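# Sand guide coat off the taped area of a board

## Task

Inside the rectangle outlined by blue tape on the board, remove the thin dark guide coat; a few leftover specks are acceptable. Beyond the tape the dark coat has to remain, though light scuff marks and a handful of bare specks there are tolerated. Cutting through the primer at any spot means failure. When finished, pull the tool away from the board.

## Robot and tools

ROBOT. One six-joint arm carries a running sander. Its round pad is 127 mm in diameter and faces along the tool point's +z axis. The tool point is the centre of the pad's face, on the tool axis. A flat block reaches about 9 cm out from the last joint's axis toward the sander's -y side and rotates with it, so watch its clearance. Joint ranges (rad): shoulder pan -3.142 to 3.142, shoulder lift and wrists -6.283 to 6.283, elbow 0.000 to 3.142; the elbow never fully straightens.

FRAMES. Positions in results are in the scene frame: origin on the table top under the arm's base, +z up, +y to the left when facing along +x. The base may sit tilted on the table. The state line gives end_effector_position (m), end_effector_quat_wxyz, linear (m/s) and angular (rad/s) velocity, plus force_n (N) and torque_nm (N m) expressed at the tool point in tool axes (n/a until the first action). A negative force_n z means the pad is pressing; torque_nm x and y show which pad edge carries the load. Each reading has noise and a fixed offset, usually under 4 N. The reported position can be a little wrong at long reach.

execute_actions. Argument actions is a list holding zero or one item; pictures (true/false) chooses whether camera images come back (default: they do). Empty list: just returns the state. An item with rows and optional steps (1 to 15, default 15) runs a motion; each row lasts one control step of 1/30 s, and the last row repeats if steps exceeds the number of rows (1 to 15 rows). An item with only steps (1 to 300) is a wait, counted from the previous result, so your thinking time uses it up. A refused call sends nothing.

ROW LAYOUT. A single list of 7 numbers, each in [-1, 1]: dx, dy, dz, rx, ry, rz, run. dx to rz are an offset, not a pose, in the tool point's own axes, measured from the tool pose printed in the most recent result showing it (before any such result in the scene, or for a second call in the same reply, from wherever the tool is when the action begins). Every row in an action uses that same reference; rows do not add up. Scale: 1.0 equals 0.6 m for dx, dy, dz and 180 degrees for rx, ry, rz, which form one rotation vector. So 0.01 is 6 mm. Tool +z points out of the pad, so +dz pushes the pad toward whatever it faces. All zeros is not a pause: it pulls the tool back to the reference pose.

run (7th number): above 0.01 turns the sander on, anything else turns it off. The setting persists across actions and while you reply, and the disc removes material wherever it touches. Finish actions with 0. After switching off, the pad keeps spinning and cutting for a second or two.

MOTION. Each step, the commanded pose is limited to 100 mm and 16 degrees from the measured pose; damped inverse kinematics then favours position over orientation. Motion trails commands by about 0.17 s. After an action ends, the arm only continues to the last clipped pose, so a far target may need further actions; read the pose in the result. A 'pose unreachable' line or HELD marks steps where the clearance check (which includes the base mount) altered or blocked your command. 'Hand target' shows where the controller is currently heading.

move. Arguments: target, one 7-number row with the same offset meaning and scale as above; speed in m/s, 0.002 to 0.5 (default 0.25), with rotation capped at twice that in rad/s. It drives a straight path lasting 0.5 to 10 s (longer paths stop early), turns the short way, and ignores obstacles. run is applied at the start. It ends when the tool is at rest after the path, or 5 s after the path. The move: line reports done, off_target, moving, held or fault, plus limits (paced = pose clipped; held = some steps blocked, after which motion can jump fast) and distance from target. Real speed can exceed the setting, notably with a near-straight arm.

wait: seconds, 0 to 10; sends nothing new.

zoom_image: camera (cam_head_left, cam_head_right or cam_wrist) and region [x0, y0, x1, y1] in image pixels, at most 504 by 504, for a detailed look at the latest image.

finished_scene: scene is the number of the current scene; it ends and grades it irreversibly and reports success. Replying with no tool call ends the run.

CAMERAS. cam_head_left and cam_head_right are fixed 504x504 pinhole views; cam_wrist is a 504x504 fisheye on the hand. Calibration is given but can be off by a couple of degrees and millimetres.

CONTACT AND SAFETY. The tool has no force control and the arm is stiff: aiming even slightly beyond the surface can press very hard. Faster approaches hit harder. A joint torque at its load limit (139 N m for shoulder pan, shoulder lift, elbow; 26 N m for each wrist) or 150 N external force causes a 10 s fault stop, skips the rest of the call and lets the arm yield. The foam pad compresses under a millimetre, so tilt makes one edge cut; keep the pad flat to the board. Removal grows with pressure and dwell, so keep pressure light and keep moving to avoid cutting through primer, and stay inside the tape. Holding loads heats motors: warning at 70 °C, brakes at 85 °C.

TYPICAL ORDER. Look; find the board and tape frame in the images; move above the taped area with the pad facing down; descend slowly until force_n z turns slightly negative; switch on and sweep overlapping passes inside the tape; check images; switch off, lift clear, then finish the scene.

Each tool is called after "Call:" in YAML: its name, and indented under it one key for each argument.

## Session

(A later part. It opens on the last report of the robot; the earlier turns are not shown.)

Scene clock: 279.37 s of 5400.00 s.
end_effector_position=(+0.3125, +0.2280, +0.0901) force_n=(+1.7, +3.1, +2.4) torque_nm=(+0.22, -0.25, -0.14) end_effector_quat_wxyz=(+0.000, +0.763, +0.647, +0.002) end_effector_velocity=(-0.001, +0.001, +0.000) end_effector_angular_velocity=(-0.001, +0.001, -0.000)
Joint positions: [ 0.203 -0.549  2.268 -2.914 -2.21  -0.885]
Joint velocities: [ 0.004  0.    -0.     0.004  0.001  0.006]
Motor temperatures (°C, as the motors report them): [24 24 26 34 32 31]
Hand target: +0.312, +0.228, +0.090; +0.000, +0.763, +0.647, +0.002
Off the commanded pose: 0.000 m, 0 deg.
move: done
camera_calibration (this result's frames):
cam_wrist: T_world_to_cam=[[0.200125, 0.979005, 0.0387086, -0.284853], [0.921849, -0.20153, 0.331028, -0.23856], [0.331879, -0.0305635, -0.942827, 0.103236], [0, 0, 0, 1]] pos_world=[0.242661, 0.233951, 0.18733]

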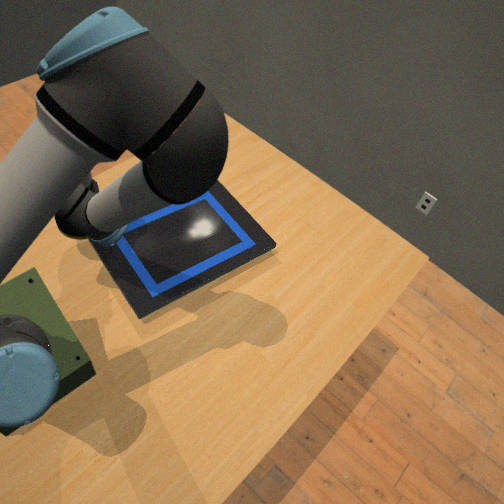

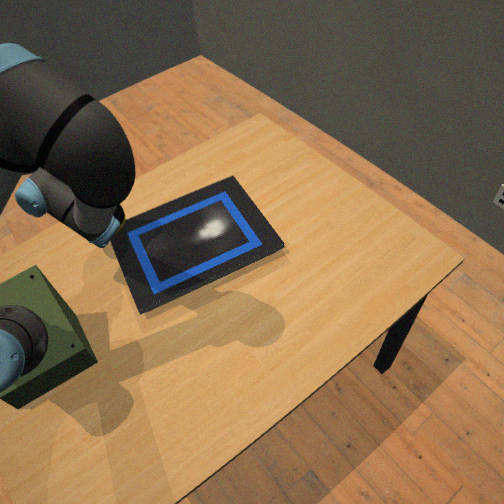

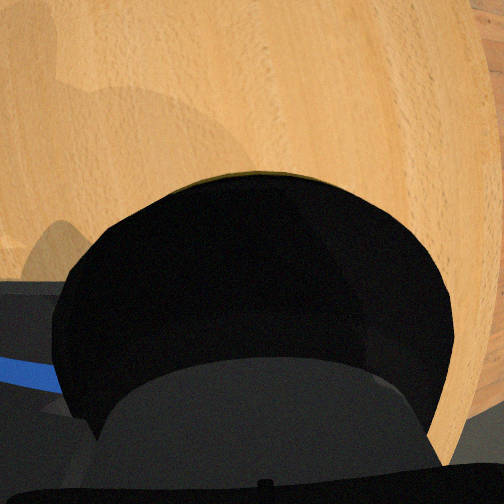

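Call:
move:
  target: [-0.3109, 0.1957, 0.0732, -0.0025, 0.0015, 0, 0]
  speed: 0.2

Scene clock: 316.03 s of 5400.00 s.
end_effector_position=(+0.3977, +0.0244, +0.0458) force_n=(-1.5, -2.1, +0.9) torque_nm=(-0.37, -0.06, -0.06) end_effector_quat_wxyz=(+0.002, +0.763, +0.646, +0.006) end_effector_velocity=(+0.002, -0.002, -0.000) end_effector_angular_velocity=(+0.001, -0.003, +0.000)
Joint positions: [-0.296 -0.729  2.372 -3.26  -2.295 -1.529]
Joint velocities: [-0.005 -0.002 -0.002 -0.004  0.002 -0.009]
Motor temperatures (°C, as the motors report them): [24 24 26 34 32 31]
Hand target: +0.398, +0.024, +0.046; +0.002, +0.763, +0.646, +0.006
Off the commanded pose: 0.001 m, 0 deg.
move: done
camera_calibration (this result's frames):
cam_wrist: T_world_to_cam=[[0.200011, 0.978879, 0.042322, -0.100977], [0.919045, -0.202408, 0.338211, -0.342626], [0.339634, -0.0287501, -0.940118, 0.0237017], [0, 0, 0, 1]] pos_world=[0.327035, 0.0301758, 0.142436]

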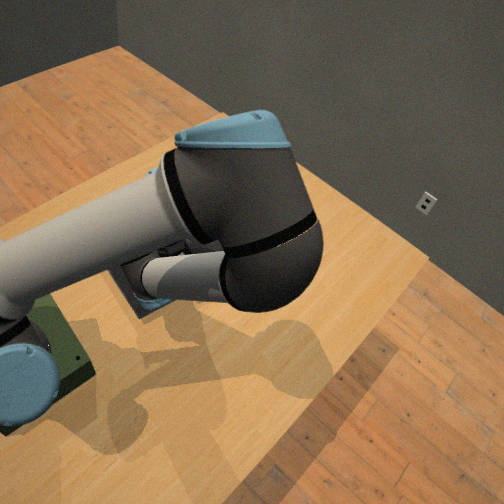

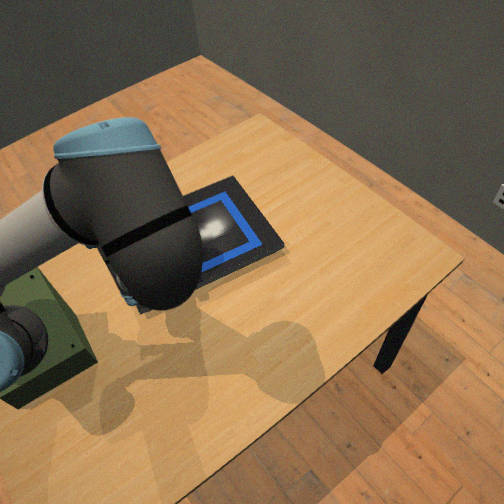

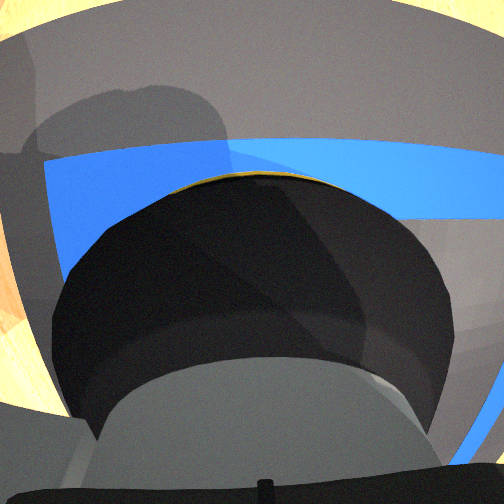

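Call:
execute_actions:
  actions:
    - {"rows": [[0,0,0.0015,0,0,0,1],[0,0,0.0015,0,0,0,1],[0,0,0.0015,0,0,0,1],[0,0,0.0015,0,0,0,1],[0,0,0.0015,0,0,0,1],[0,0,0.0015,0,0,0,1],[0,0,0.0025,0,0,0,1],[0,0,0.0035,0,0,0,1],[0,0,0.0043,0,0,0,1]], "steps": 15}
  pictures: false

Call:
execute_actions:
  actions:
    - {"steps": 50}
  pictures: false

Call:
move:
  target: [0, 0.2667, 0.002, 0.0049, 0.00175, 0, 1]
  speed: 0.03

Call:
execute_actions:
  actions:
    - {"steps": 45}
  pictures: false

Call:
execute_actions:
  actions:
    - {"rows": [[0,0,-0.005,0,0,0,0]], "steps": 15}
  pictures: false

Scene clock: 335.60 s of 5400.00 s.
end_effector_position=(+0.3978, +0.0243, +0.0435) force_n=(-6.5, -3.8, -26.8) torque_nm=(+0.21, +0.48, -0.13) end_effector_quat_wxyz=(+0.002, +0.763, +0.646, +0.006) end_effector_velocity=(-0.001, +0.000, -0.002) end_effector_angular_velocity=(-0.000, +0.002, +0.002)
Joint positions: [-0.3   -0.722  2.371 -3.27  -2.295 -1.535]
Joint velocities: [-0.003  0.006  0.001 -0.008 -0.    -0.004]
Motor temperatures (°C, as the motors report them): [24 24 26 34 32 31]
Hand target: +0.398, +0.024, +0.043; +0.002, +0.763, +0.646, +0.006
Off the commanded pose: 0.000 m, 0 deg.
Steps of this call (steps 1 to 572: nothing new was sent; steps 573 to 587: all 15 steps of this action). Readings (end_effector_position | what the end effector reports):
573: (+0.3978, +0.0242, +0.0457) | force_n=(-1.6, +0.2, +0.0) torque_nm=(-0.10, +0.01, -0.64)
574: (+0.3978, +0.0241, +0.0457) | force_n=(-2.6, +0.1, -0.3) torque_nm=(-0.18, +0.14, -0.58)
576: (+0.3978, +0.0242, +0.0454) | force_n=(+1.1, +1.7, -1.9) torque_nm=(+0.14, -0.24, -0.40)
580: (+0.3978, +0.0243, +0.0449) | force_n=(-0.3, -1.2, -1.9) torque_nm=(-0.44, -0.10, -0.11)
587: the state above

Scene clock: 337.27 s of 5400.00 s.
end_effector_position=(+0.3977, +0.0244, +0.0432) force_n=(-4.2, -0.7, -39.6) torque_nm=(+0.85, -0.03, -0.03) end_effector_quat_wxyz=(+0.002, +0.763, +0.646, +0.006) end_effector_velocity=(+0.000, +0.000, -0.000) end_effector_angular_velocity=(+0.000, +0.000, +0.001)
Joint positions: [-0.3   -0.721  2.371 -3.271 -2.295 -1.535]
Joint velocities: [-0.     0.001 -0.001  0.    -0.    -0.   ]
Motor temperatures (°C, as the motors report them): [24 24 26 34 32 31]
Hand target: +0.398, +0.024, +0.043; +0.002, +0.763, +0.646, +0.006
Off the commanded pose: 0.000 m, 0 deg.
Steps of this call (steps 1 to 50: nothing new was sent). Readings (end_effector_position | what the end effector reports):
1: (+0.3978, +0.0243, +0.0434) | force_n=(-2.5, +0.4, -33.3) torque_nm=(+0.69, -0.23, -0.19)
2: (+0.3978, +0.0243, +0.0434) | force_n=(+1.1, +4.2, -28.2) torque_nm=(+0.52, -0.98, -0.24)
4: (+0.3978, +0.0243, +0.0433) | force_n=(-6.7, +0.0, -32.8) torque_nm=(+0.52, +0.51, -0.09)
8: (+0.3977, +0.0243, +0.0432) | force_n=(-3.9, -2.8, -37.9) torque_nm=(+0.46, +0.10, -0.18)
50: the state above

Scene clock: 343.17 s of 5400.00 s.
end_effector_position=(+0.5554, -0.0021, +0.0438) force_n=(-3.1, -2.0, -38.9) torque_nm=(-0.62, -0.17, -0.11) end_effector_quat_wxyz=(-0.005, +0.763, +0.646, +0.003) end_effector_velocity=(-0.000, +0.001, -0.001) end_effector_angular_velocity=(+0.001, +0.004, +0.002)
Joint positions: [-0.311 -0.702  1.949 -2.857 -2.289 -1.537]
Joint velocities: [-0.     0.002 -0.003  0.006 -0.     0.001]
Motor temperatures (°C, as the motors report them): [24 24 26 34 32 31]
Hand target: +0.556, -0.002, +0.044; -0.005, +0.763, +0.646, +0.003
Off the commanded pose: 0.000 m, 0 deg.
move: done
camera_calibration (this result's frames):
cam_wrist: T_world_to_cam=[[0.200498, 0.978553, 0.0472622, -0.107037], [0.923779, -0.204899, 0.323496, -0.494231], [0.326242, -0.0212005, -0.945049, -0.0247834], [0, 0, 0, 1]] pos_world=[0.486107, 0.00294869, 0.141519]

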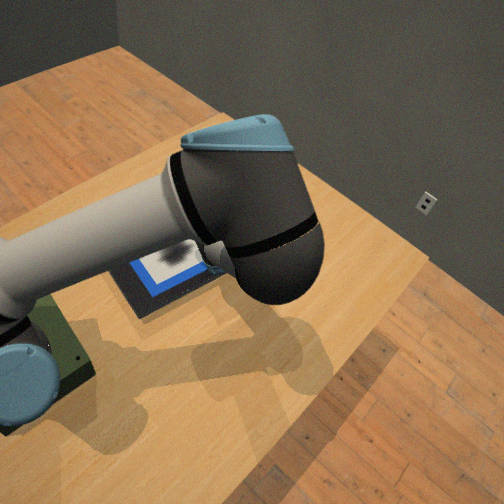

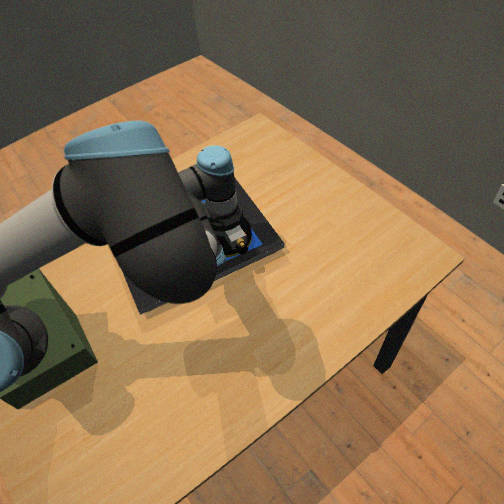

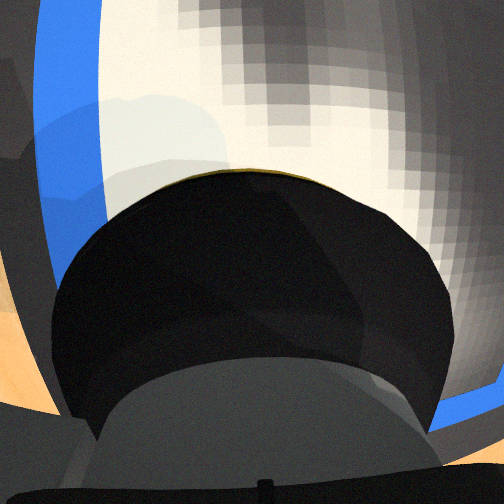

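Scene clock: 344.67 s of 5400.00 s.
end_effector_position=(+0.5555, -0.0021, +0.0438) force_n=(-2.6, -2.3, -35.9) torque_nm=(-0.27, -0.43, -0.26) end_effector_quat_wxyz=(-0.005, +0.763, +0.646, +0.003) end_effector_velocity=(-0.001, +0.000, -0.000) end_effector_angular_velocity=(+0.000, +0.002, +0.002)
Joint positions: [-0.311 -0.702  1.948 -2.857 -2.289 -1.537]
Joint velocities: [0.    0.    0.001 0.002 0.    0.   ]
Motor temperatures (°C, as the motors report them): [24 24 26 34 32 31]
Hand target: +0.556, -0.002, +0.044; -0.005, +0.763, +0.646, +0.003
Off the commanded pose: 0.000 m, 0 deg.
Steps of this call (steps 1 to 45: nothing new was sent). Readings (end_effector_position | what the end effector reports):
1: (+0.5554, -0.0021, +0.0438) | force_n=(-2.4, -2.7, -37.1) torque_nm=(-0.62, -0.52, -0.18)
2: (+0.5555, -0.0021, +0.0438) | force_n=(+2.4, +4.0, -32.4) torque_nm=(-0.77, -1.00, -0.14)
4: (+0.5555, -0.0021, +0.0438) | force_n=(-0.7, -1.6, -39.2) torque_nm=(-0.21, -0.71, -0.21)
8: (+0.5555, -0.0021, +0.0438) | force_n=(+2.3, +3.7, -30.0) torque_nm=(-0.62, -0.98, -0.01)
45: the state above

Scene clock: 345.17 s of 5400.00 s.
end_effector_position=(+0.5555, -0.0021, +0.0468) force_n=(-1.0, +0.3, -0.7) torque_nm=(-0.13, +0.01, -0.10) end_effector_quat_wxyz=(-0.005, +0.763, +0.647, +0.003) end_effector_velocity=(-0.001, +0.000, +0.000) end_effector_angular_velocity=(+0.000, +0.001, +0.002)
Joint positions: [-0.308 -0.708  1.949 -2.849 -2.289 -1.532]
Joint velocities: [ 0.001 -0.001  0.001  0.001  0.    -0.   ]
Motor temperatures (°C, as the motors report them): [24 24 26 34 32 31]
Hand target: +0.556, -0.002, +0.047; -0.005, +0.763, +0.646, +0.003
Off the commanded pose: 0.000 m, 0 deg.
Steps of this call (steps 1 to 15: all 15 steps of this action). Readings (end_effector_position | what the end effector reports):
1: (+0.5555, -0.0021, +0.0438) | force_n=(+3.3, +5.7, -31.9) torque_nm=(-0.58, -1.15, +0.04)
2: (+0.5555, -0.0021, +0.0442) | force_n=(-0.5, -0.8, -26.0) torque_nm=(-0.37, -0.59, -0.09)
4: (+0.5555, -0.0020, +0.0452) | force_n=(-6.1, -2.4, -4.0) torque_nm=(-0.38, +0.61, -0.16)
8: (+0.5555, -0.0021, +0.0463) | force_n=(-2.8, +0.9, -1.2) torque_nm=(+0.06, +0.19, +0.10)
15: the state above

Call:
zoom_image:
  camera: "cam_head_left"
  region: [100, 220, 230, 330]

Region (100, 220, 230, 330) of cam_head_left's 504x504 image, scaled by 3.877, with more detail than that image has; it fills the top 426 rows of this view, and the rest is white.

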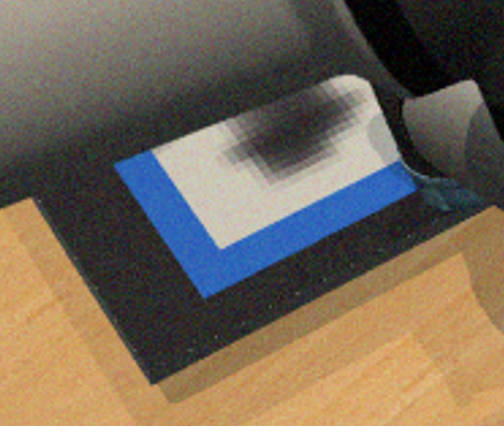

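Call:
move:
  target: [0.1433, 0, 0.0028, 0, -0.0064, 0, 1]
  speed: 0.12

Call:
execute_actions:
  actions:
    - {"rows": [[0,0,0.001,0,0,0,1],[0,0,0.002,0,0,0,1],[0,0,0.003,0,0,0,1],[0,0,0.0036,0,0,0,1]], "steps": 15}
  pictures: false

Call:
execute_actions:
  actions:
    - {"steps": 40}
  pictures: false

Call:
move:
  target: [0, -0.2667, 0.002, -0.0037, 0.0019, 0, 1]
  speed: 0.04

Call:
execute_actions:
  actions:
    - {"steps": 36}
  pictures: false

Call:
execute_actions:
  actions:
    - {"rows": [[0,0,-0.005,0,0,0,0]], "steps": 8}
  pictures: false

Call:
move:
  target: [0.15, -0.17, -0.06, 0, 0, 0, 0]
  speed: 0.2

Scene clock: 355.10 s of 5400.00 s.
end_effector_position=(+0.5696, +0.0826, +0.0462) force_n=(-3.0, -2.3, +0.0) torque_nm=(-0.38, +0.32, -0.11) end_effector_quat_wxyz=(+0.001, +0.763, +0.647, -0.004) end_effector_velocity=(-0.000, +0.003, -0.001) end_effector_angular_velocity=(-0.000, +0.002, +0.001)
Joint positions: [-0.189 -0.571  1.836 -2.765 -2.306 -1.372]
Joint velocities: [ 0.003  0.004 -0.004  0.004 -0.     0.004]
Motor temperatures (°C, as the motors report them): [24 24 26 34 32 31]
Hand target: +0.570, +0.083, +0.046; +0.001, +0.763, +0.647, -0.004
Off the commanded pose: 0.000 m, 0 deg.
move: done
camera_calibration (this result's frames):
cam_wrist: T_world_to_cam=[[0.200499, 0.979308, 0.027511, -0.192062], [0.924868, -0.198466, 0.324393, -0.492018], [0.323141, -0.0395964, -0.945522, -0.0220706], [0, 0, 0, 1]] pos_world=[0.500691, 0.0895652, 0.144023]

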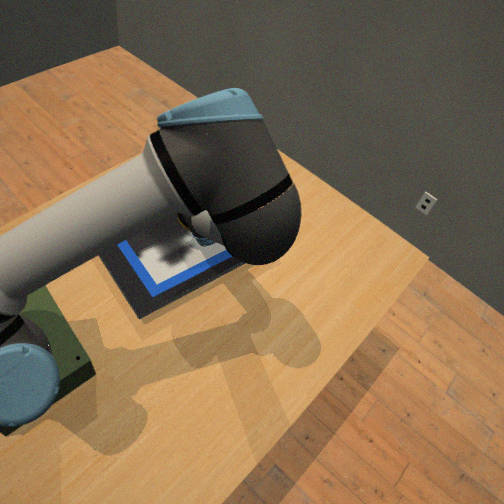

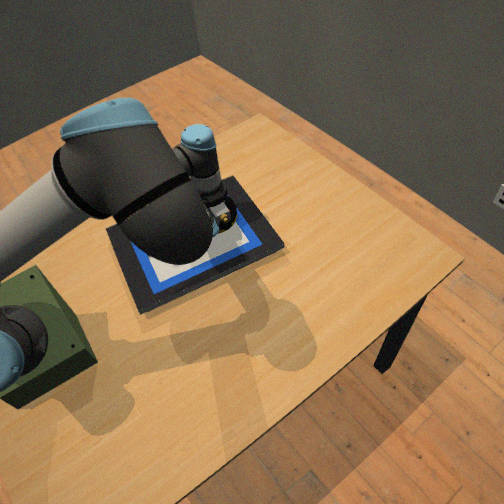

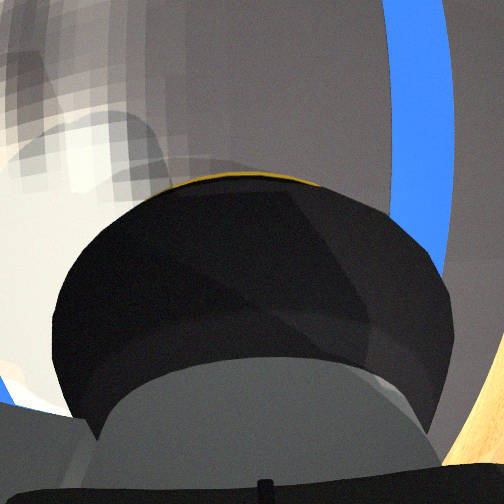

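Scene clock: 355.60 s of 5400.00 s.
end_effector_position=(+0.5697, +0.0826, +0.0442) force_n=(-3.2, -4.0, -22.7) torque_nm=(-1.13, +0.93, -0.07) end_effector_quat_wxyz=(+0.001, +0.763, +0.646, -0.004) end_effector_velocity=(+0.000, -0.000, -0.000) end_effector_angular_velocity=(+0.000, -0.001, -0.001)
Joint positions: [-0.192 -0.567  1.836 -2.77  -2.307 -1.375]
Joint velocities: [-0.001  0.001 -0.001 -0.002 -0.    -0.001]
Motor temperatures (°C, as the motors report them): [24 24 26 34 32 31]
Hand target: +0.570, +0.083, +0.044; +0.001, +0.763, +0.647, -0.004
Off the commanded pose: 0.000 m, 0 deg.
Steps of this call (steps 1 to 15: all 15 steps of this action). Readings (end_effector_position | what the end effector reports):
1: (+0.5697, +0.0827, +0.0462) | force_n=(-3.4, -1.8, +1.3) torque_nm=(-0.36, +0.26, -0.18)
2: (+0.5696, +0.0828, +0.0461) | force_n=(-3.0, -3.7, +0.5) torque_nm=(-0.48, +0.20, -0.16)
4: (+0.5696, +0.0828, +0.0456) | force_n=(-3.3, +0.1, -1.1) torque_nm=(-0.06, +0.29, +0.01)
8: (+0.5697, +0.0827, +0.0445) | force_n=(-4.3, -0.8, -17.1) torque_nm=(-0.35, +0.75, -0.12)
15: the state above

Scene clock: 356.93 s of 5400.00 s.
end_effector_position=(+0.5697, +0.0826, +0.0441) force_n=(-2.5, -2.5, -30.3) torque_nm=(-0.65, +0.80, -0.02) end_effector_quat_wxyz=(+0.001, +0.763, +0.647, -0.004) end_effector_velocity=(+0.000, -0.000, +0.000) end_effector_angular_velocity=(+0.000, -0.001, -0.001)
Joint positions: [-0.192 -0.567  1.836 -2.77  -2.307 -1.375]
Joint velocities: [-0.     0.    -0.    -0.001 -0.    -0.   ]
Motor temperatures (°C, as the motors report them): [24 24 26 34 32 31]
Hand target: +0.570, +0.083, +0.044; +0.001, +0.763, +0.647, -0.004
Off the commanded pose: 0.000 m, 0 deg.
Steps of this call (steps 1 to 40: nothing new was sent). Readings (end_effector_position | what the end effector reports):
1: (+0.5697, +0.0826, +0.0442) | force_n=(-8.2, -3.3, -27.8) torque_nm=(-0.45, +1.45, -0.11)
2: (+0.5697, +0.0826, +0.0441) | force_n=(-3.7, -0.4, -28.9) torque_nm=(-0.20, +0.56, -0.19)
4: (+0.5697, +0.0826, +0.0441) | force_n=(-1.3, +1.1, -23.7) torque_nm=(-0.93, +0.54, -0.19)
8: (+0.5697, +0.0826, +0.0441) | force_n=(+0.3, +1.1, -23.9) torque_nm=(-0.81, +0.28, -0.10)
40: the state above

Scene clock: 361.53 s of 5400.00 s.
end_effector_position=(+0.4120, +0.1091, +0.0435) force_n=(-4.7, -4.4, -32.3) torque_nm=(+0.02, +0.41, -0.16) end_effector_quat_wxyz=(+0.003, +0.763, +0.647, +0.002) end_effector_velocity=(-0.001, +0.000, +0.000) end_effector_angular_velocity=(-0.000, -0.001, +0.000)
Joint positions: [-0.14  -0.593  2.241 -3.12  -2.299 -1.317]
Joint velocities: [ 0.001  0.     0.003 -0.004 -0.     0.   ]
Motor temperatures (°C, as the motors report them): [24 24 26 34 32 31]
Hand target: +0.412, +0.109, +0.044; +0.003, +0.763, +0.647, +0.002
Off the commanded pose: 0.000 m, 0 deg.
move: done
camera_calibration (this result's frames):
cam_wrist: T_world_to_cam=[[0.200109, 0.979183, 0.0340087, -0.18639], [0.920749, -0.199806, 0.335111, -0.33873], [0.334931, -0.0357453, -0.941565, 0.0219302], [0, 0, 0, 1]] pos_world=[0.341838, 0.115614, 0.1405]

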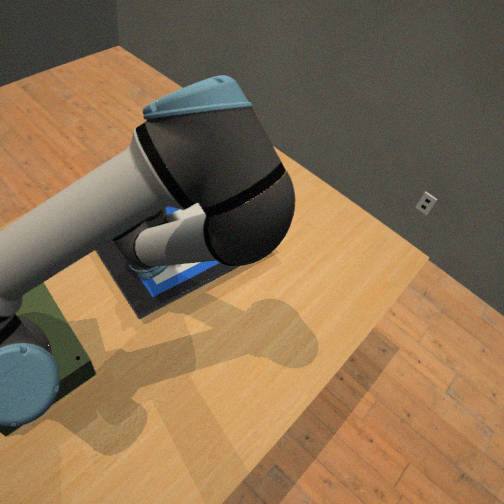

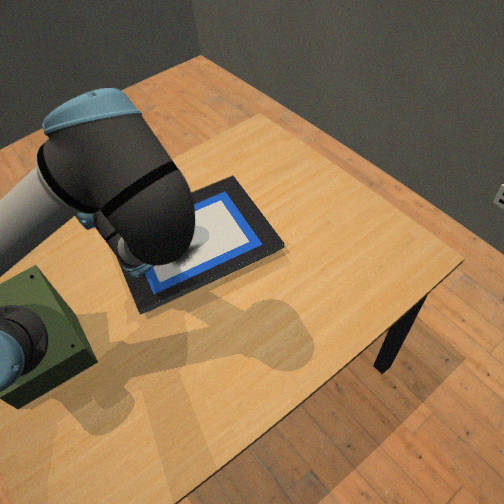

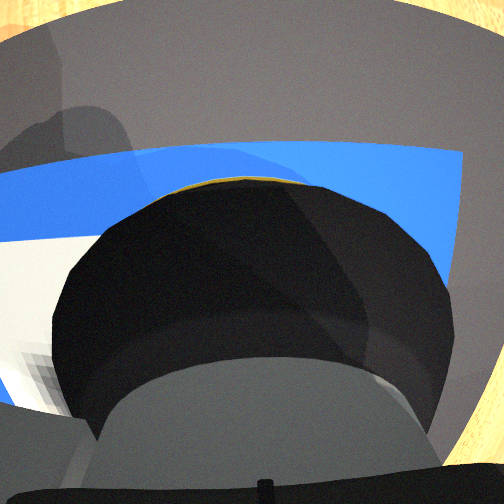

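Scene clock: 362.73 s of 5400.00 s.
end_effector_position=(+0.4119, +0.1091, +0.0435) force_n=(+0.9, +2.6, -24.7) torque_nm=(-0.30, +0.01, +0.05) end_effector_quat_wxyz=(+0.003, +0.763, +0.647, +0.002) end_effector_velocity=(+0.001, +0.000, -0.000) end_effector_angular_velocity=(+0.000, -0.001, -0.001)
Joint positions: [-0.14  -0.593  2.241 -3.12  -2.299 -1.317]
Joint velocities: [ 0.     0.001 -0.002 -0.001 -0.    -0.   ]
Motor temperatures (°C, as the motors report them): [24 24 26 34 32 31]
Hand target: +0.412, +0.109, +0.044; +0.003, +0.763, +0.647, +0.002
Off the commanded pose: 0.000 m, 0 deg.
Steps of this call (steps 1 to 36: nothing new was sent). Readings (end_effector_position | what the end effector reports):
1: (+0.4120, +0.1091, +0.0435) | force_n=(-1.2, -0.2, -30.4) torque_nm=(-0.03, -0.07, -0.20)
2: (+0.4119, +0.1091, +0.0435) | force_n=(-1.8, +3.0, -27.1) torque_nm=(-0.12, +0.19, -0.08)
4: (+0.4119, +0.1091, +0.0435) | force_n=(-2.8, -1.0, -31.7) torque_nm=(+0.47, +0.02, -0.28)
8: (+0.4119, +0.1091, +0.0435) | force_n=(-4.0, -0.8, -30.1) torque_nm=(+0.37, +0.23, -0.14)
36: the state above

Scene clock: 363.00 s of 5400.00 s.
end_effector_position=(+0.4117, +0.1092, +0.0461) force_n=(+0.2, +0.8, -0.5) torque_nm=(-0.17, -0.20, +0.11) end_effector_quat_wxyz=(+0.003, +0.763, +0.647, +0.002) end_effector_velocity=(+0.001, -0.000, +0.004) end_effector_angular_velocity=(+0.001, -0.001, -0.000)
Joint positions: [-0.136 -0.6    2.242 -3.11  -2.298 -1.311]
Joint velocities: [ 0.005 -0.012 -0.     0.016  0.001  0.007]
Motor temperatures (°C, as the motors report them): [24 24 26 34 32 31]
Hand target: +0.412, +0.109, +0.047; +0.003, +0.763, +0.647, +0.002
Off the commanded pose: 0.000 m, 0 deg.
Steps of this call (steps 1 to 8: all 8 steps of this action). Readings (end_effector_position | what the end effector reports):
1: (+0.4119, +0.1091, +0.0436) | force_n=(-8.2, -1.7, -28.8) torque_nm=(+0.29, +0.87, -0.01)
2: (+0.4118, +0.1092, +0.0440) | force_n=(-0.9, +0.0, -8.6) torque_nm=(-0.37, +0.08, -0.05)
4: (+0.4117, +0.1092, +0.0451) | force_n=(-3.1, +0.3, +1.4) torque_nm=(-0.01, +0.20, -0.11)
8: the state above

Scene clock: 364.50 s of 5400.00 s.
end_effector_position=(+0.3258, +0.2150, +0.0818) force_n=(-0.1, -0.6, -1.1) torque_nm=(-0.26, -0.10, -0.08) end_effector_quat_wxyz=(+0.003, +0.763, +0.647, +0.002) end_effector_velocity=(+0.001, +0.002, +0.001) end_effector_angular_velocity=(-0.000, -0.001, -0.002)
Joint positions: [ 0.157 -0.543  2.269 -2.954 -2.232 -0.94 ]
Joint velocities: [ 0.004 -0.001 -0.004  0.007  0.001  0.006]
Motor temperatures (°C, as the motors report them): [24 24 26 34 32 31]
Hand target: +0.326, +0.215, +0.082; +0.003, +0.763, +0.647, +0.002
Off the commanded pose: 0.000 m, 0 deg.
move: done
camera_calibration (this result's frames):
cam_wrist: T_world_to_cam=[[0.199878, 0.979202, 0.0348106, -0.274124], [0.92076, -0.19986, 0.335047, -0.251012], [0.335036, -0.0349164, -0.941558, 0.0903852], [0, 0, 0, 1]] pos_world=[0.255631, 0.221411, 0.178746]

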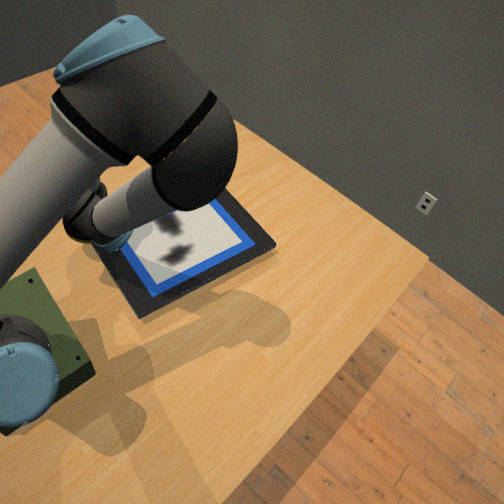

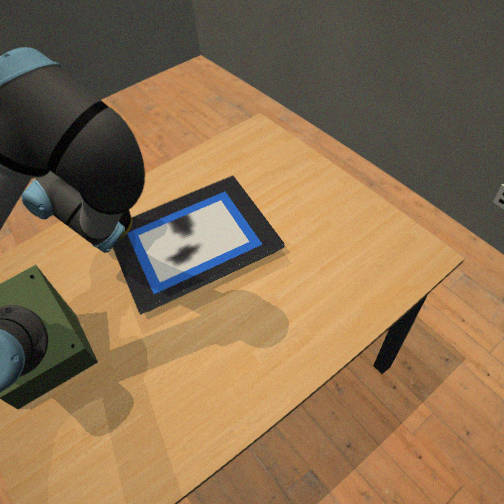

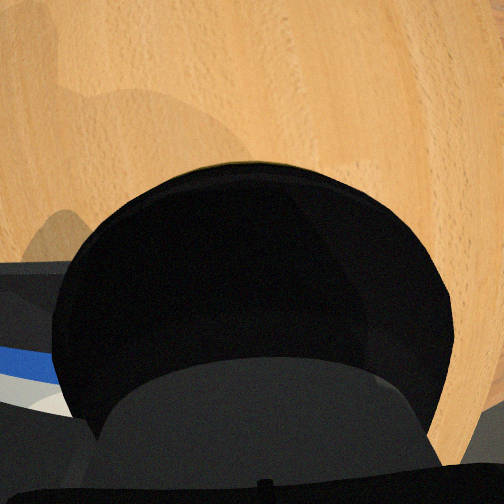

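Call:
zoom_image:
  camera: "cam_head_right"
  region: [115, 180, 275, 305]

Region (115, 180, 275, 305) of cam_head_right's 504x504 image, scaled by 3.150, with more detail than that image has; it fills the top 394 rows of this view, and the rest is white.

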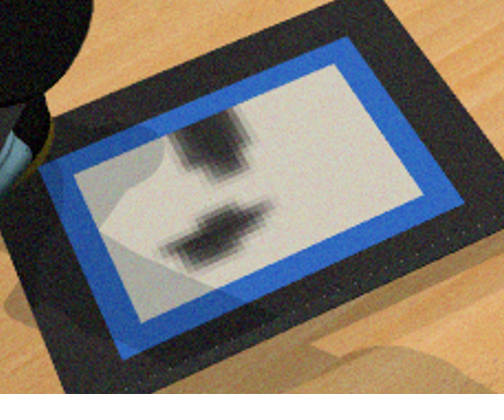

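Call:
move:
  target: [-0.2813, 0.2167, 0.0623, 0.00134, 0.00086, 0, 0]
  speed: 0.2

Scene clock: 398.83 s of 5400.00 s.
end_effector_position=(+0.4265, +0.0267, +0.0453) force_n=(-2.8, +1.4, +2.0) torque_nm=(-0.02, +0.20, +0.00) end_effector_quat_wxyz=(+0.001, +0.763, +0.647, +0.001) end_effector_velocity=(+0.001, -0.002, -0.000) end_effector_angular_velocity=(+0.001, -0.002, -0.001)
Joint positions: [-0.284 -0.726  2.291 -3.16  -2.301 -1.507]
Joint velocities: [-0.004 -0.001 -0.001 -0.003  0.001 -0.006]
Motor temperatures (°C, as the motors report them): [24 24 26 34 32 31]
Hand target: +0.427, +0.027, +0.045; +0.001, +0.763, +0.647, +0.002
Off the commanded pose: 0.001 m, 0 deg.
move: done
camera_calibration (this result's frames):
cam_wrist: T_world_to_cam=[[0.200177, 0.979092, 0.0361733, -0.108775], [0.922028, -0.20074, 0.331009, -0.369433], [0.33135, -0.0329076, -0.942934, 0.0173526], [0, 0, 0, 1]] pos_world=[0.356652, 0.032912, 0.142583]

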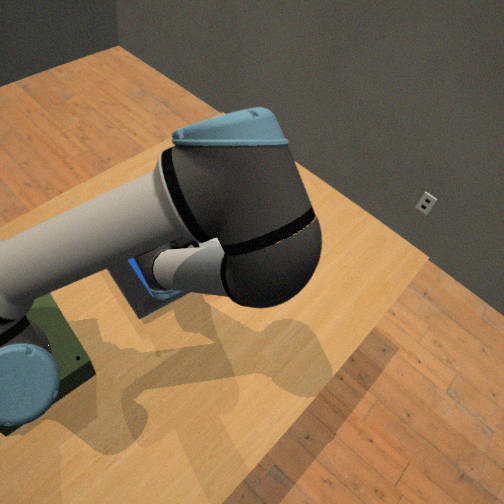

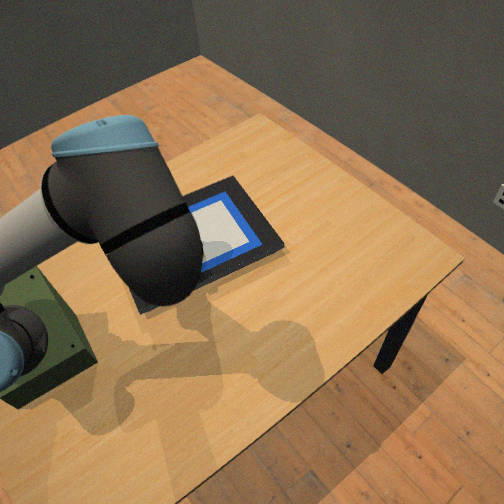

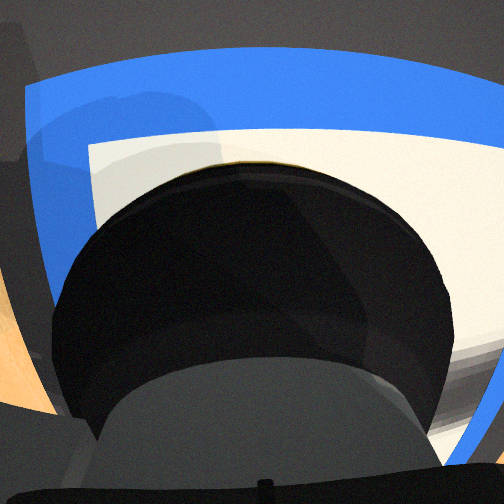

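Call:
execute_actions:
  actions:
    - {"rows": [[0,0,0.0012,0,0.0004,0,1],[0,0,0.0012,0,0.0004,0,1],[0,0,0.0012,0,0.0004,0,1],[0,0,0.0012,0,0.0004,0,1],[0,0,0.0012,0,0.0004,0,1],[0,0,0.002,0,0.0004,0,1],[0,0,0.0029,0,0.0004,0,1],[0,0,0.0037,0,0.0004,0,1]], "steps": 15}
  pictures: false

Call:
execute_actions:
  actions:
    - {"steps": 10}
  pictures: false

Call:
move:
  target: [0, 0.0417, 0, 0, 0, 0, 1]
  speed: 0.016

Call:
move:
  target: [0.1317, 0.0417, 0, 0, -0.0025, 0, 1]
  speed: 0.1

Call:
execute_actions:
  actions:
    - {"steps": 54}
  pictures: false

Call:
execute_actions:
  actions:
    - {"rows": [[0,0,-0.005,0,0,0,0]], "steps": 8}
  pictures: false

Call:
move:
  target: [0.15, -0.29, -0.07, 0, 0, 0, 0]
  speed: 0.2

Scene clock: 406.17 s of 5400.00 s.
end_effector_position=(+0.4265, +0.0266, +0.0433) force_n=(+1.5, +1.0, -34.6) torque_nm=(-0.71, -0.25, -0.14) end_effector_quat_wxyz=(+0.001, +0.763, +0.647, +0.002) end_effector_velocity=(+0.000, +0.000, -0.002) end_effector_angular_velocity=(+0.001, -0.001, -0.000)
Joint positions: [-0.288 -0.721  2.29  -3.168 -2.3   -1.512]
Joint velocities: [-0.002  0.005 -0.001 -0.007  0.001 -0.003]
Motor temperatures (°C, as the motors report them): [24 24 26 34 32 31]
Hand target: +0.426, +0.027, +0.043; +0.001, +0.763, +0.647, +0.002
Off the commanded pose: 0.000 m, 0 deg.
Steps of this call (steps 1 to 205: nothing new was sent; steps 206 to 220: all 15 steps of this action). Readings (end_effector_position | what the end effector reports):
206: (+0.4266, +0.0265, +0.0453) | force_n=(-0.9, -0.1, -0.9) torque_nm=(-0.28, +0.02, -0.48)
207: (+0.4266, +0.0264, +0.0453) | force_n=(-2.4, -1.4, +2.6) torque_nm=(-0.38, +0.26, -0.44)
209: (+0.4267, +0.0264, +0.0451) | force_n=(-1.5, -0.8, +2.4) torque_nm=(-0.33, +0.05, -0.16)
213: (+0.4266, +0.0265, +0.0445) | force_n=(-1.8, +1.6, -1.0) torque_nm=(-0.17, +0.29, -0.05)
220: the state above

Scene clock: 406.50 s of 5400.00 s.
end_effector_position=(+0.4265, +0.0267, +0.0431) force_n=(+1.3, -0.5, -45.5) torque_nm=(+0.28, -0.52, -0.07) end_effector_quat_wxyz=(+0.001, +0.763, +0.647, +0.002) end_effector_velocity=(+0.000, +0.000, -0.000) end_effector_angular_velocity=(-0.000, -0.000, -0.001)
Joint positions: [-0.288 -0.721  2.29  -3.169 -2.3   -1.513]
Joint velocities: [-0.     0.002 -0.    -0.002 -0.     0.001]
Motor temperatures (°C, as the motors report them): [24 24 26 34 32 31]
Hand target: +0.426, +0.027, +0.043; +0.001, +0.763, +0.647, +0.002
Off the commanded pose: 0.000 m, 0 deg.
Steps of this call (steps 1 to 10: nothing new was sent). Readings (end_effector_position | what the end effector reports):
1: (+0.4265, +0.0266, +0.0433) | force_n=(-7.2, -1.3, -39.4) torque_nm=(-0.04, +0.93, -0.16)
2: (+0.4265, +0.0266, +0.0433) | force_n=(+3.1, +2.3, -42.1) torque_nm=(+0.51, -0.75, -0.07)
4: (+0.4265, +0.0266, +0.0432) | force_n=(-6.3, -5.0, -43.9) torque_nm=(-0.33, +0.70, -0.07)
8: (+0.4265, +0.0267, +0.0432) | force_n=(+2.9, +4.1, -42.3) torque_nm=(-0.21, -0.70, -0.18)
10: the state above

Scene clock: 408.57 s of 5400.00 s.
end_effector_position=(+0.4510, +0.0226, +0.0432) force_n=(-0.5, +0.9, -46.6) torque_nm=(+0.35, -0.33, -0.06) end_effector_quat_wxyz=(+0.001, +0.763, +0.647, +0.002) end_effector_velocity=(+0.002, +0.000, -0.000) end_effector_angular_velocity=(+0.000, +0.001, +0.001)
Joint positions: [-0.291 -0.723  2.228 -3.107 -2.3   -1.516]
Joint velocities: [-0.     0.001 -0.005  0.006 -0.     0.   ]
Motor temperatures (°C, as the motors report them): [24 24 26 34 32 31]
Hand target: +0.451, +0.023, +0.043; +0.001, +0.763, +0.647, +0.002
Off the commanded pose: 0.000 m, 0 deg.
move: done
camera_calibration (this result's frames):
cam_wrist: T_world_to_cam=[[0.20021, 0.979037, 0.0374558, -0.109644], [0.921926, -0.201195, 0.33102, -0.392126], [0.331616, -0.0317419, -0.94288, 0.00694003], [0, 0, 0, 1]] pos_world=[0.381161, 0.0286722, 0.140452]

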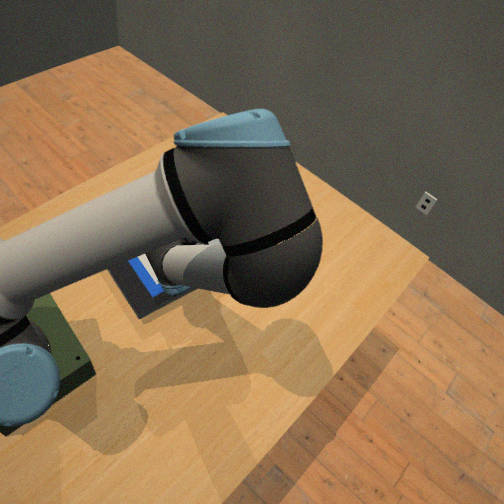

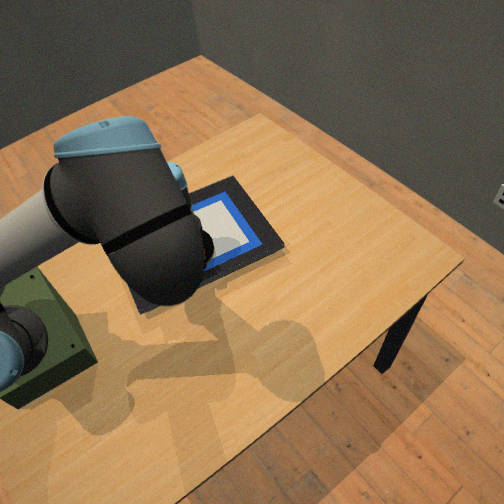

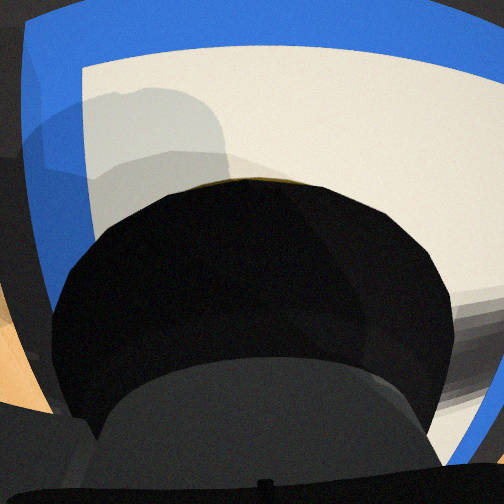

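Scene clock: 410.10 s of 5400.00 s.
end_effector_position=(+0.4888, +0.0963, +0.0436) force_n=(+0.9, +4.6, -31.5) torque_nm=(-0.19, +0.21, -0.20) end_effector_quat_wxyz=(+0.003, +0.763, +0.647, -0.001) end_effector_velocity=(+0.001, +0.002, -0.000) end_effector_angular_velocity=(-0.000, -0.001, -0.002)
Joint positions: [-0.169 -0.597  2.055 -2.949 -2.304 -1.352]
Joint velocities: [ 0.002  0.004 -0.005  0.001  0.     0.004]
Motor temperatures (°C, as the motors report them): [24 24 26 34 32 31]
Hand target: +0.489, +0.096, +0.044; +0.003, +0.763, +0.647, -0.001
Off the commanded pose: 0.000 m, 0 deg.
move: done
camera_calibration (this result's frames):
cam_wrist: T_world_to_cam=[[0.20026, 0.979285, 0.0299449, -0.189161], [0.922307, -0.198743, 0.331436, -0.41266], [0.330522, -0.0387551, -0.943002, -0.00168212], [0, 0, 0, 1]] pos_world=[0.419037, 0.103164, 0.140849]

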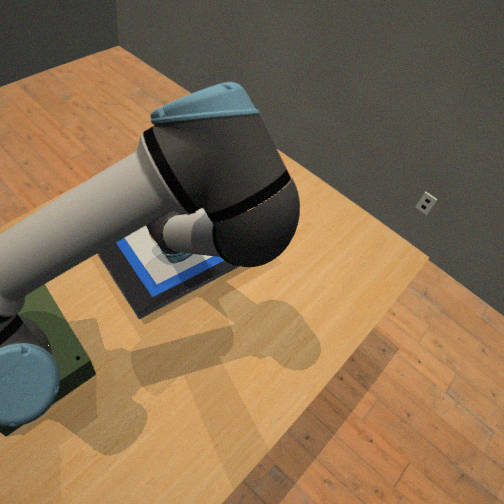

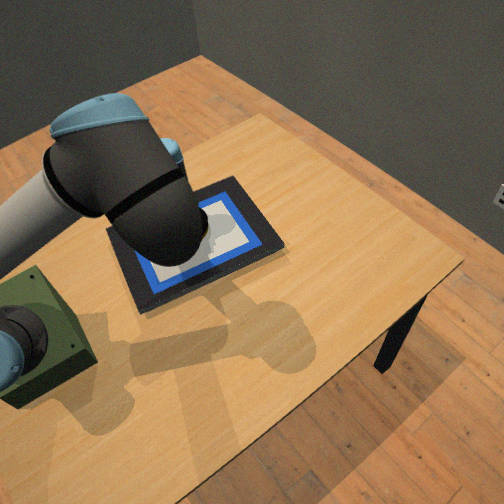

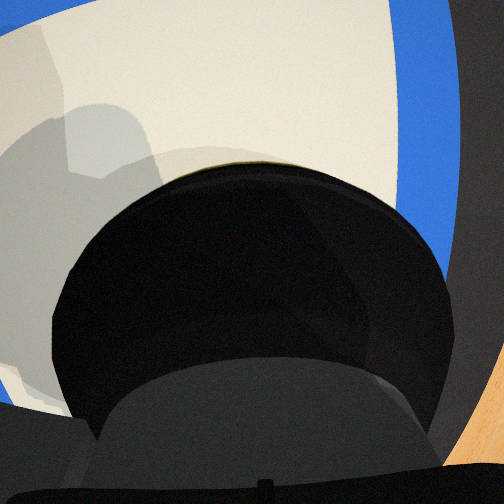

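Scene clock: 411.90 s of 5400.00 s.
end_effector_position=(+0.4888, +0.0965, +0.0436) force_n=(-5.5, -3.1, -38.7) torque_nm=(-0.06, +0.84, -0.09) end_effector_quat_wxyz=(+0.003, +0.763, +0.647, -0.001) end_effector_velocity=(-0.000, +0.000, -0.000) end_effector_angular_velocity=(+0.000, -0.000, -0.000)
Joint positions: [-0.169 -0.596  2.055 -2.949 -2.304 -1.351]
Joint velocities: [ 0.    -0.     0.001 -0.001  0.     0.   ]
Motor temperatures (°C, as the motors report them): [24 24 26 34 32 31]
Hand target: +0.489, +0.096, +0.044; +0.003, +0.763, +0.647, -0.001
Off the commanded pose: 0.000 m, 0 deg.
Steps of this call (steps 1 to 54: nothing new was sent). Readings (end_effector_position | what the end effector reports):
1: (+0.4888, +0.0964, +0.0436) | force_n=(-6.3, -3.4, -40.2) torque_nm=(-0.09, +0.93, -0.14)
2: (+0.4888, +0.0964, +0.0436) | force_n=(+2.6, +0.4, -38.7) torque_nm=(+0.06, -0.44, +0.01)
4: (+0.4888, +0.0964, +0.0436) | force_n=(-6.2, -1.6, -40.7) torque_nm=(+0.36, +0.96, -0.06)
8: (+0.4888, +0.0965, +0.0436) | force_n=(+1.6, +3.2, -35.9) torque_nm=(-0.09, -0.12, -0.12)
54: the state above

Scene clock: 412.17 s of 5400.00 s.
end_effector_position=(+0.4888, +0.0966, +0.0461) force_n=(-0.3, +0.6, -0.1) torque_nm=(-0.02, -0.09, -0.16) end_effector_quat_wxyz=(+0.003, +0.763, +0.647, -0.001) end_effector_velocity=(+0.001, -0.001, +0.005) end_effector_angular_velocity=(-0.000, -0.002, -0.001)
Joint positions: [-0.165 -0.602  2.055 -2.94  -2.304 -1.346]
Joint velocities: [ 0.005 -0.011  0.001  0.011  0.     0.006]
Motor temperatures (°C, as the motors report them): [24 24 26 34 32 31]
Hand target: +0.489, +0.096, +0.047; +0.003, +0.763, +0.647, -0.001
Off the commanded pose: 0.000 m, 0 deg.
Steps of this call (steps 1 to 8: all 8 steps of this action). Readings (end_effector_position | what the end effector reports):
1: (+0.4888, +0.0965, +0.0436) | force_n=(+2.5, +4.0, -36.9) torque_nm=(-0.11, -0.27, +0.04)
2: (+0.4888, +0.0966, +0.0440) | force_n=(-2.1, -2.9, -23.0) torque_nm=(-0.16, +0.24, +0.01)
4: (+0.4888, +0.0966, +0.0450) | force_n=(-2.6, +0.1, +0.3) torque_nm=(-0.02, +0.04, +0.07)
8: the state above

Scene clock: 413.97 s of 5400.00 s.
end_effector_position=(+0.3319, +0.2144, +0.0876) force_n=(-1.4, -0.4, -0.2) torque_nm=(-0.24, +0.02, +0.04) end_effector_quat_wxyz=(+0.003, +0.763, +0.647, -0.001) end_effector_velocity=(-0.000, +0.001, +0.001) end_effector_angular_velocity=(+0.000, -0.001, -0.002)
Joint positions: [ 0.16  -0.561  2.253 -2.911 -2.232 -0.932]
Joint velocities: [ 0.004 -0.001 -0.001  0.004  0.001  0.005]
Motor temperatures (°C, as the motors report them): [24 24 26 34 32 31]
Hand target: +0.332, +0.215, +0.088; +0.003, +0.763, +0.647, -0.001
Off the commanded pose: 0.000 m, 0 deg.
move: done
camera_calibration (this result's frames):
cam_wrist: T_world_to_cam=[[0.19991, 0.979336, 0.0306187, -0.274656], [0.922452, -0.19865, 0.331088, -0.259121], [0.330329, -0.0379437, -0.943103, 0.0961867], [0, 0, 0, 1]] pos_world=[0.26216, 0.221156, 0.184916]

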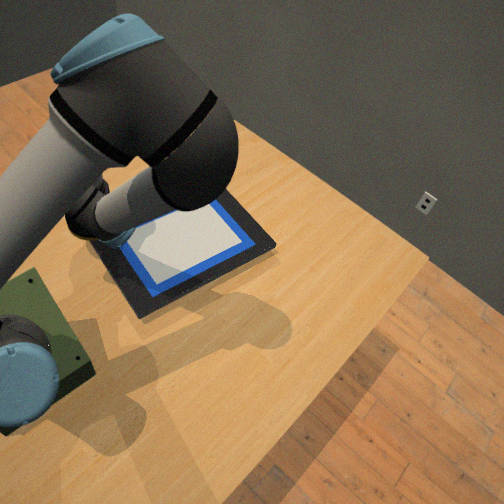

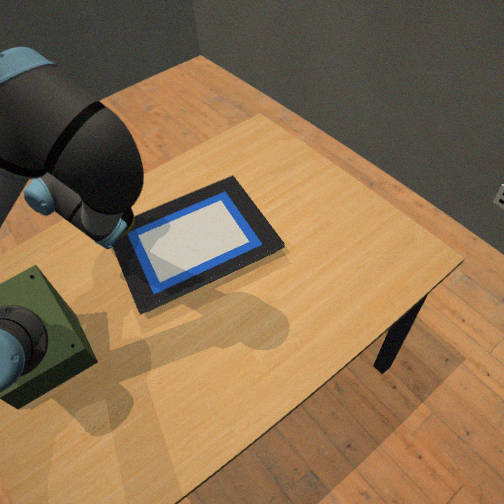

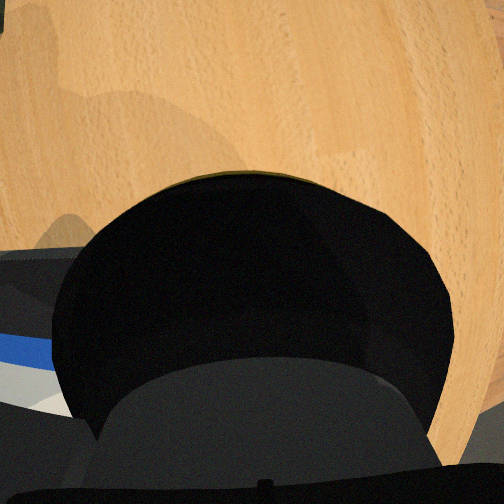

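Call:
zoom_image:
  camera: "cam_head_right"
  region: [105, 170, 290, 320]

Call:
zoom_image:
  camera: "cam_head_left"
  region: [90, 180, 285, 325]

Region (105, 170, 290, 320) of cam_head_right's 504x504 image, scaled by 2.724, with more detail than that image has; it fills the top 409 rows of this view, and the rest is white.

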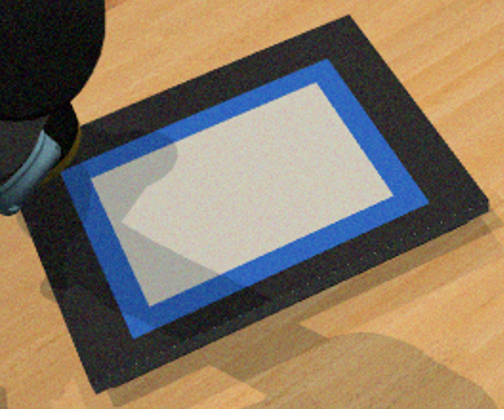

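Region (90, 180, 285, 325) of cam_head_left's 504x504 image, scaled by 2.585, with more detail than that image has; it fills the top 375 rows of this view, and the rest is white.

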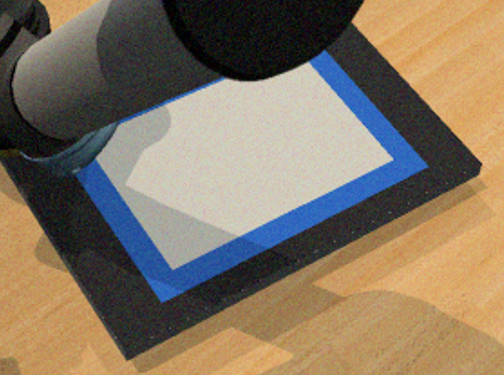

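Call:
move:
  target: [0.03, 0, -0.2, 0, 0, 0, 0]
  speed: 0.2

Scene clock: 417.97 s of 5400.00 s.
end_effector_position=(+0.3346, +0.2328, +0.2076) force_n=(-2.1, +2.3, +1.4) torque_nm=(+0.19, +0.09, -0.06) end_effector_quat_wxyz=(+0.003, +0.763, +0.647, -0.000) end_effector_velocity=(-0.001, +0.000, +0.001) end_effector_angular_velocity=(-0.002, +0.003, +0.000)
Joint positions: [ 0.343 -0.802  2.131 -2.427 -2.158 -0.725]
Joint velocities: [ 0.003 -0.002 -0.004  0.012  0.001  0.005]
Motor temperatures (°C, as the motors report them): [24 24 26 34 32 31]
Hand target: +0.335, +0.233, +0.208; +0.003, +0.763, +0.647, -0.001
Off the commanded pose: 0.000 m, 0 deg.
move: done
camera_calibration (this result's frames):
cam_wrist: T_world_to_cam=[[0.199719, 0.979355, 0.0312307, -0.296959], [0.922446, -0.198672, 0.331093, -0.297664], [0.330462, -0.037317, -0.943081, 0.208937], [0, 0, 0, 1]] pos_world=[0.264841, 0.239487, 0.304873]

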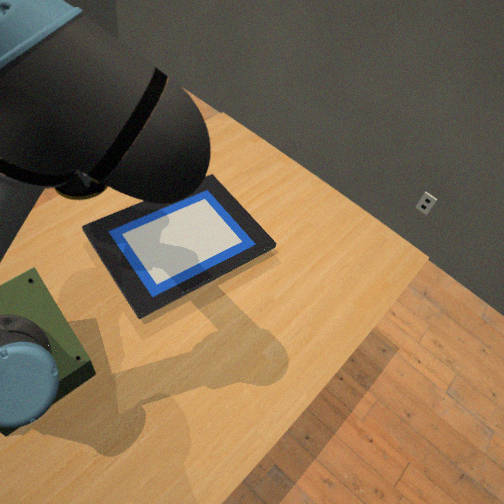

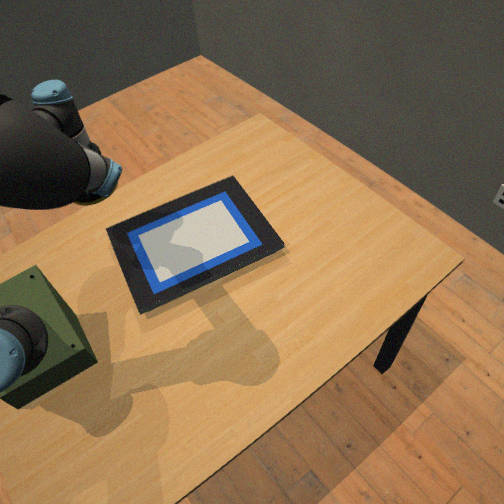

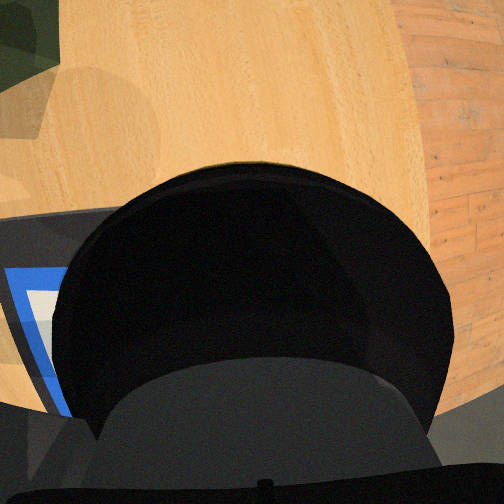

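Call:
zoom_image:
  camera: "cam_head_right"
  region: [100, 170, 290, 320]

Region (100, 170, 290, 320) of cam_head_right's 504x504 image, scaled by 2.653, with more detail than that image has; it fills the top 398 rows of this view, and the rest is white.

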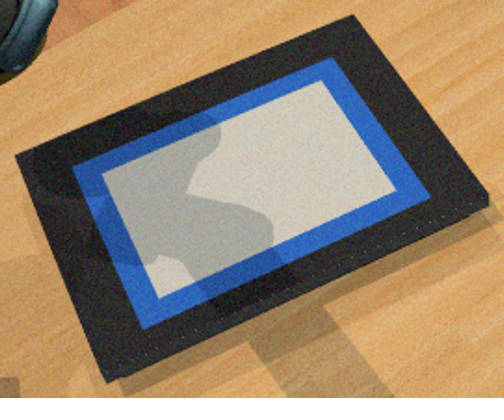

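The inside of the tape frame is clean, the outside is untouched, and the arm is clear, so I'm ending scene 1.

Call:
finished_scene:
  scene: 1

The scene is finished: the task was done.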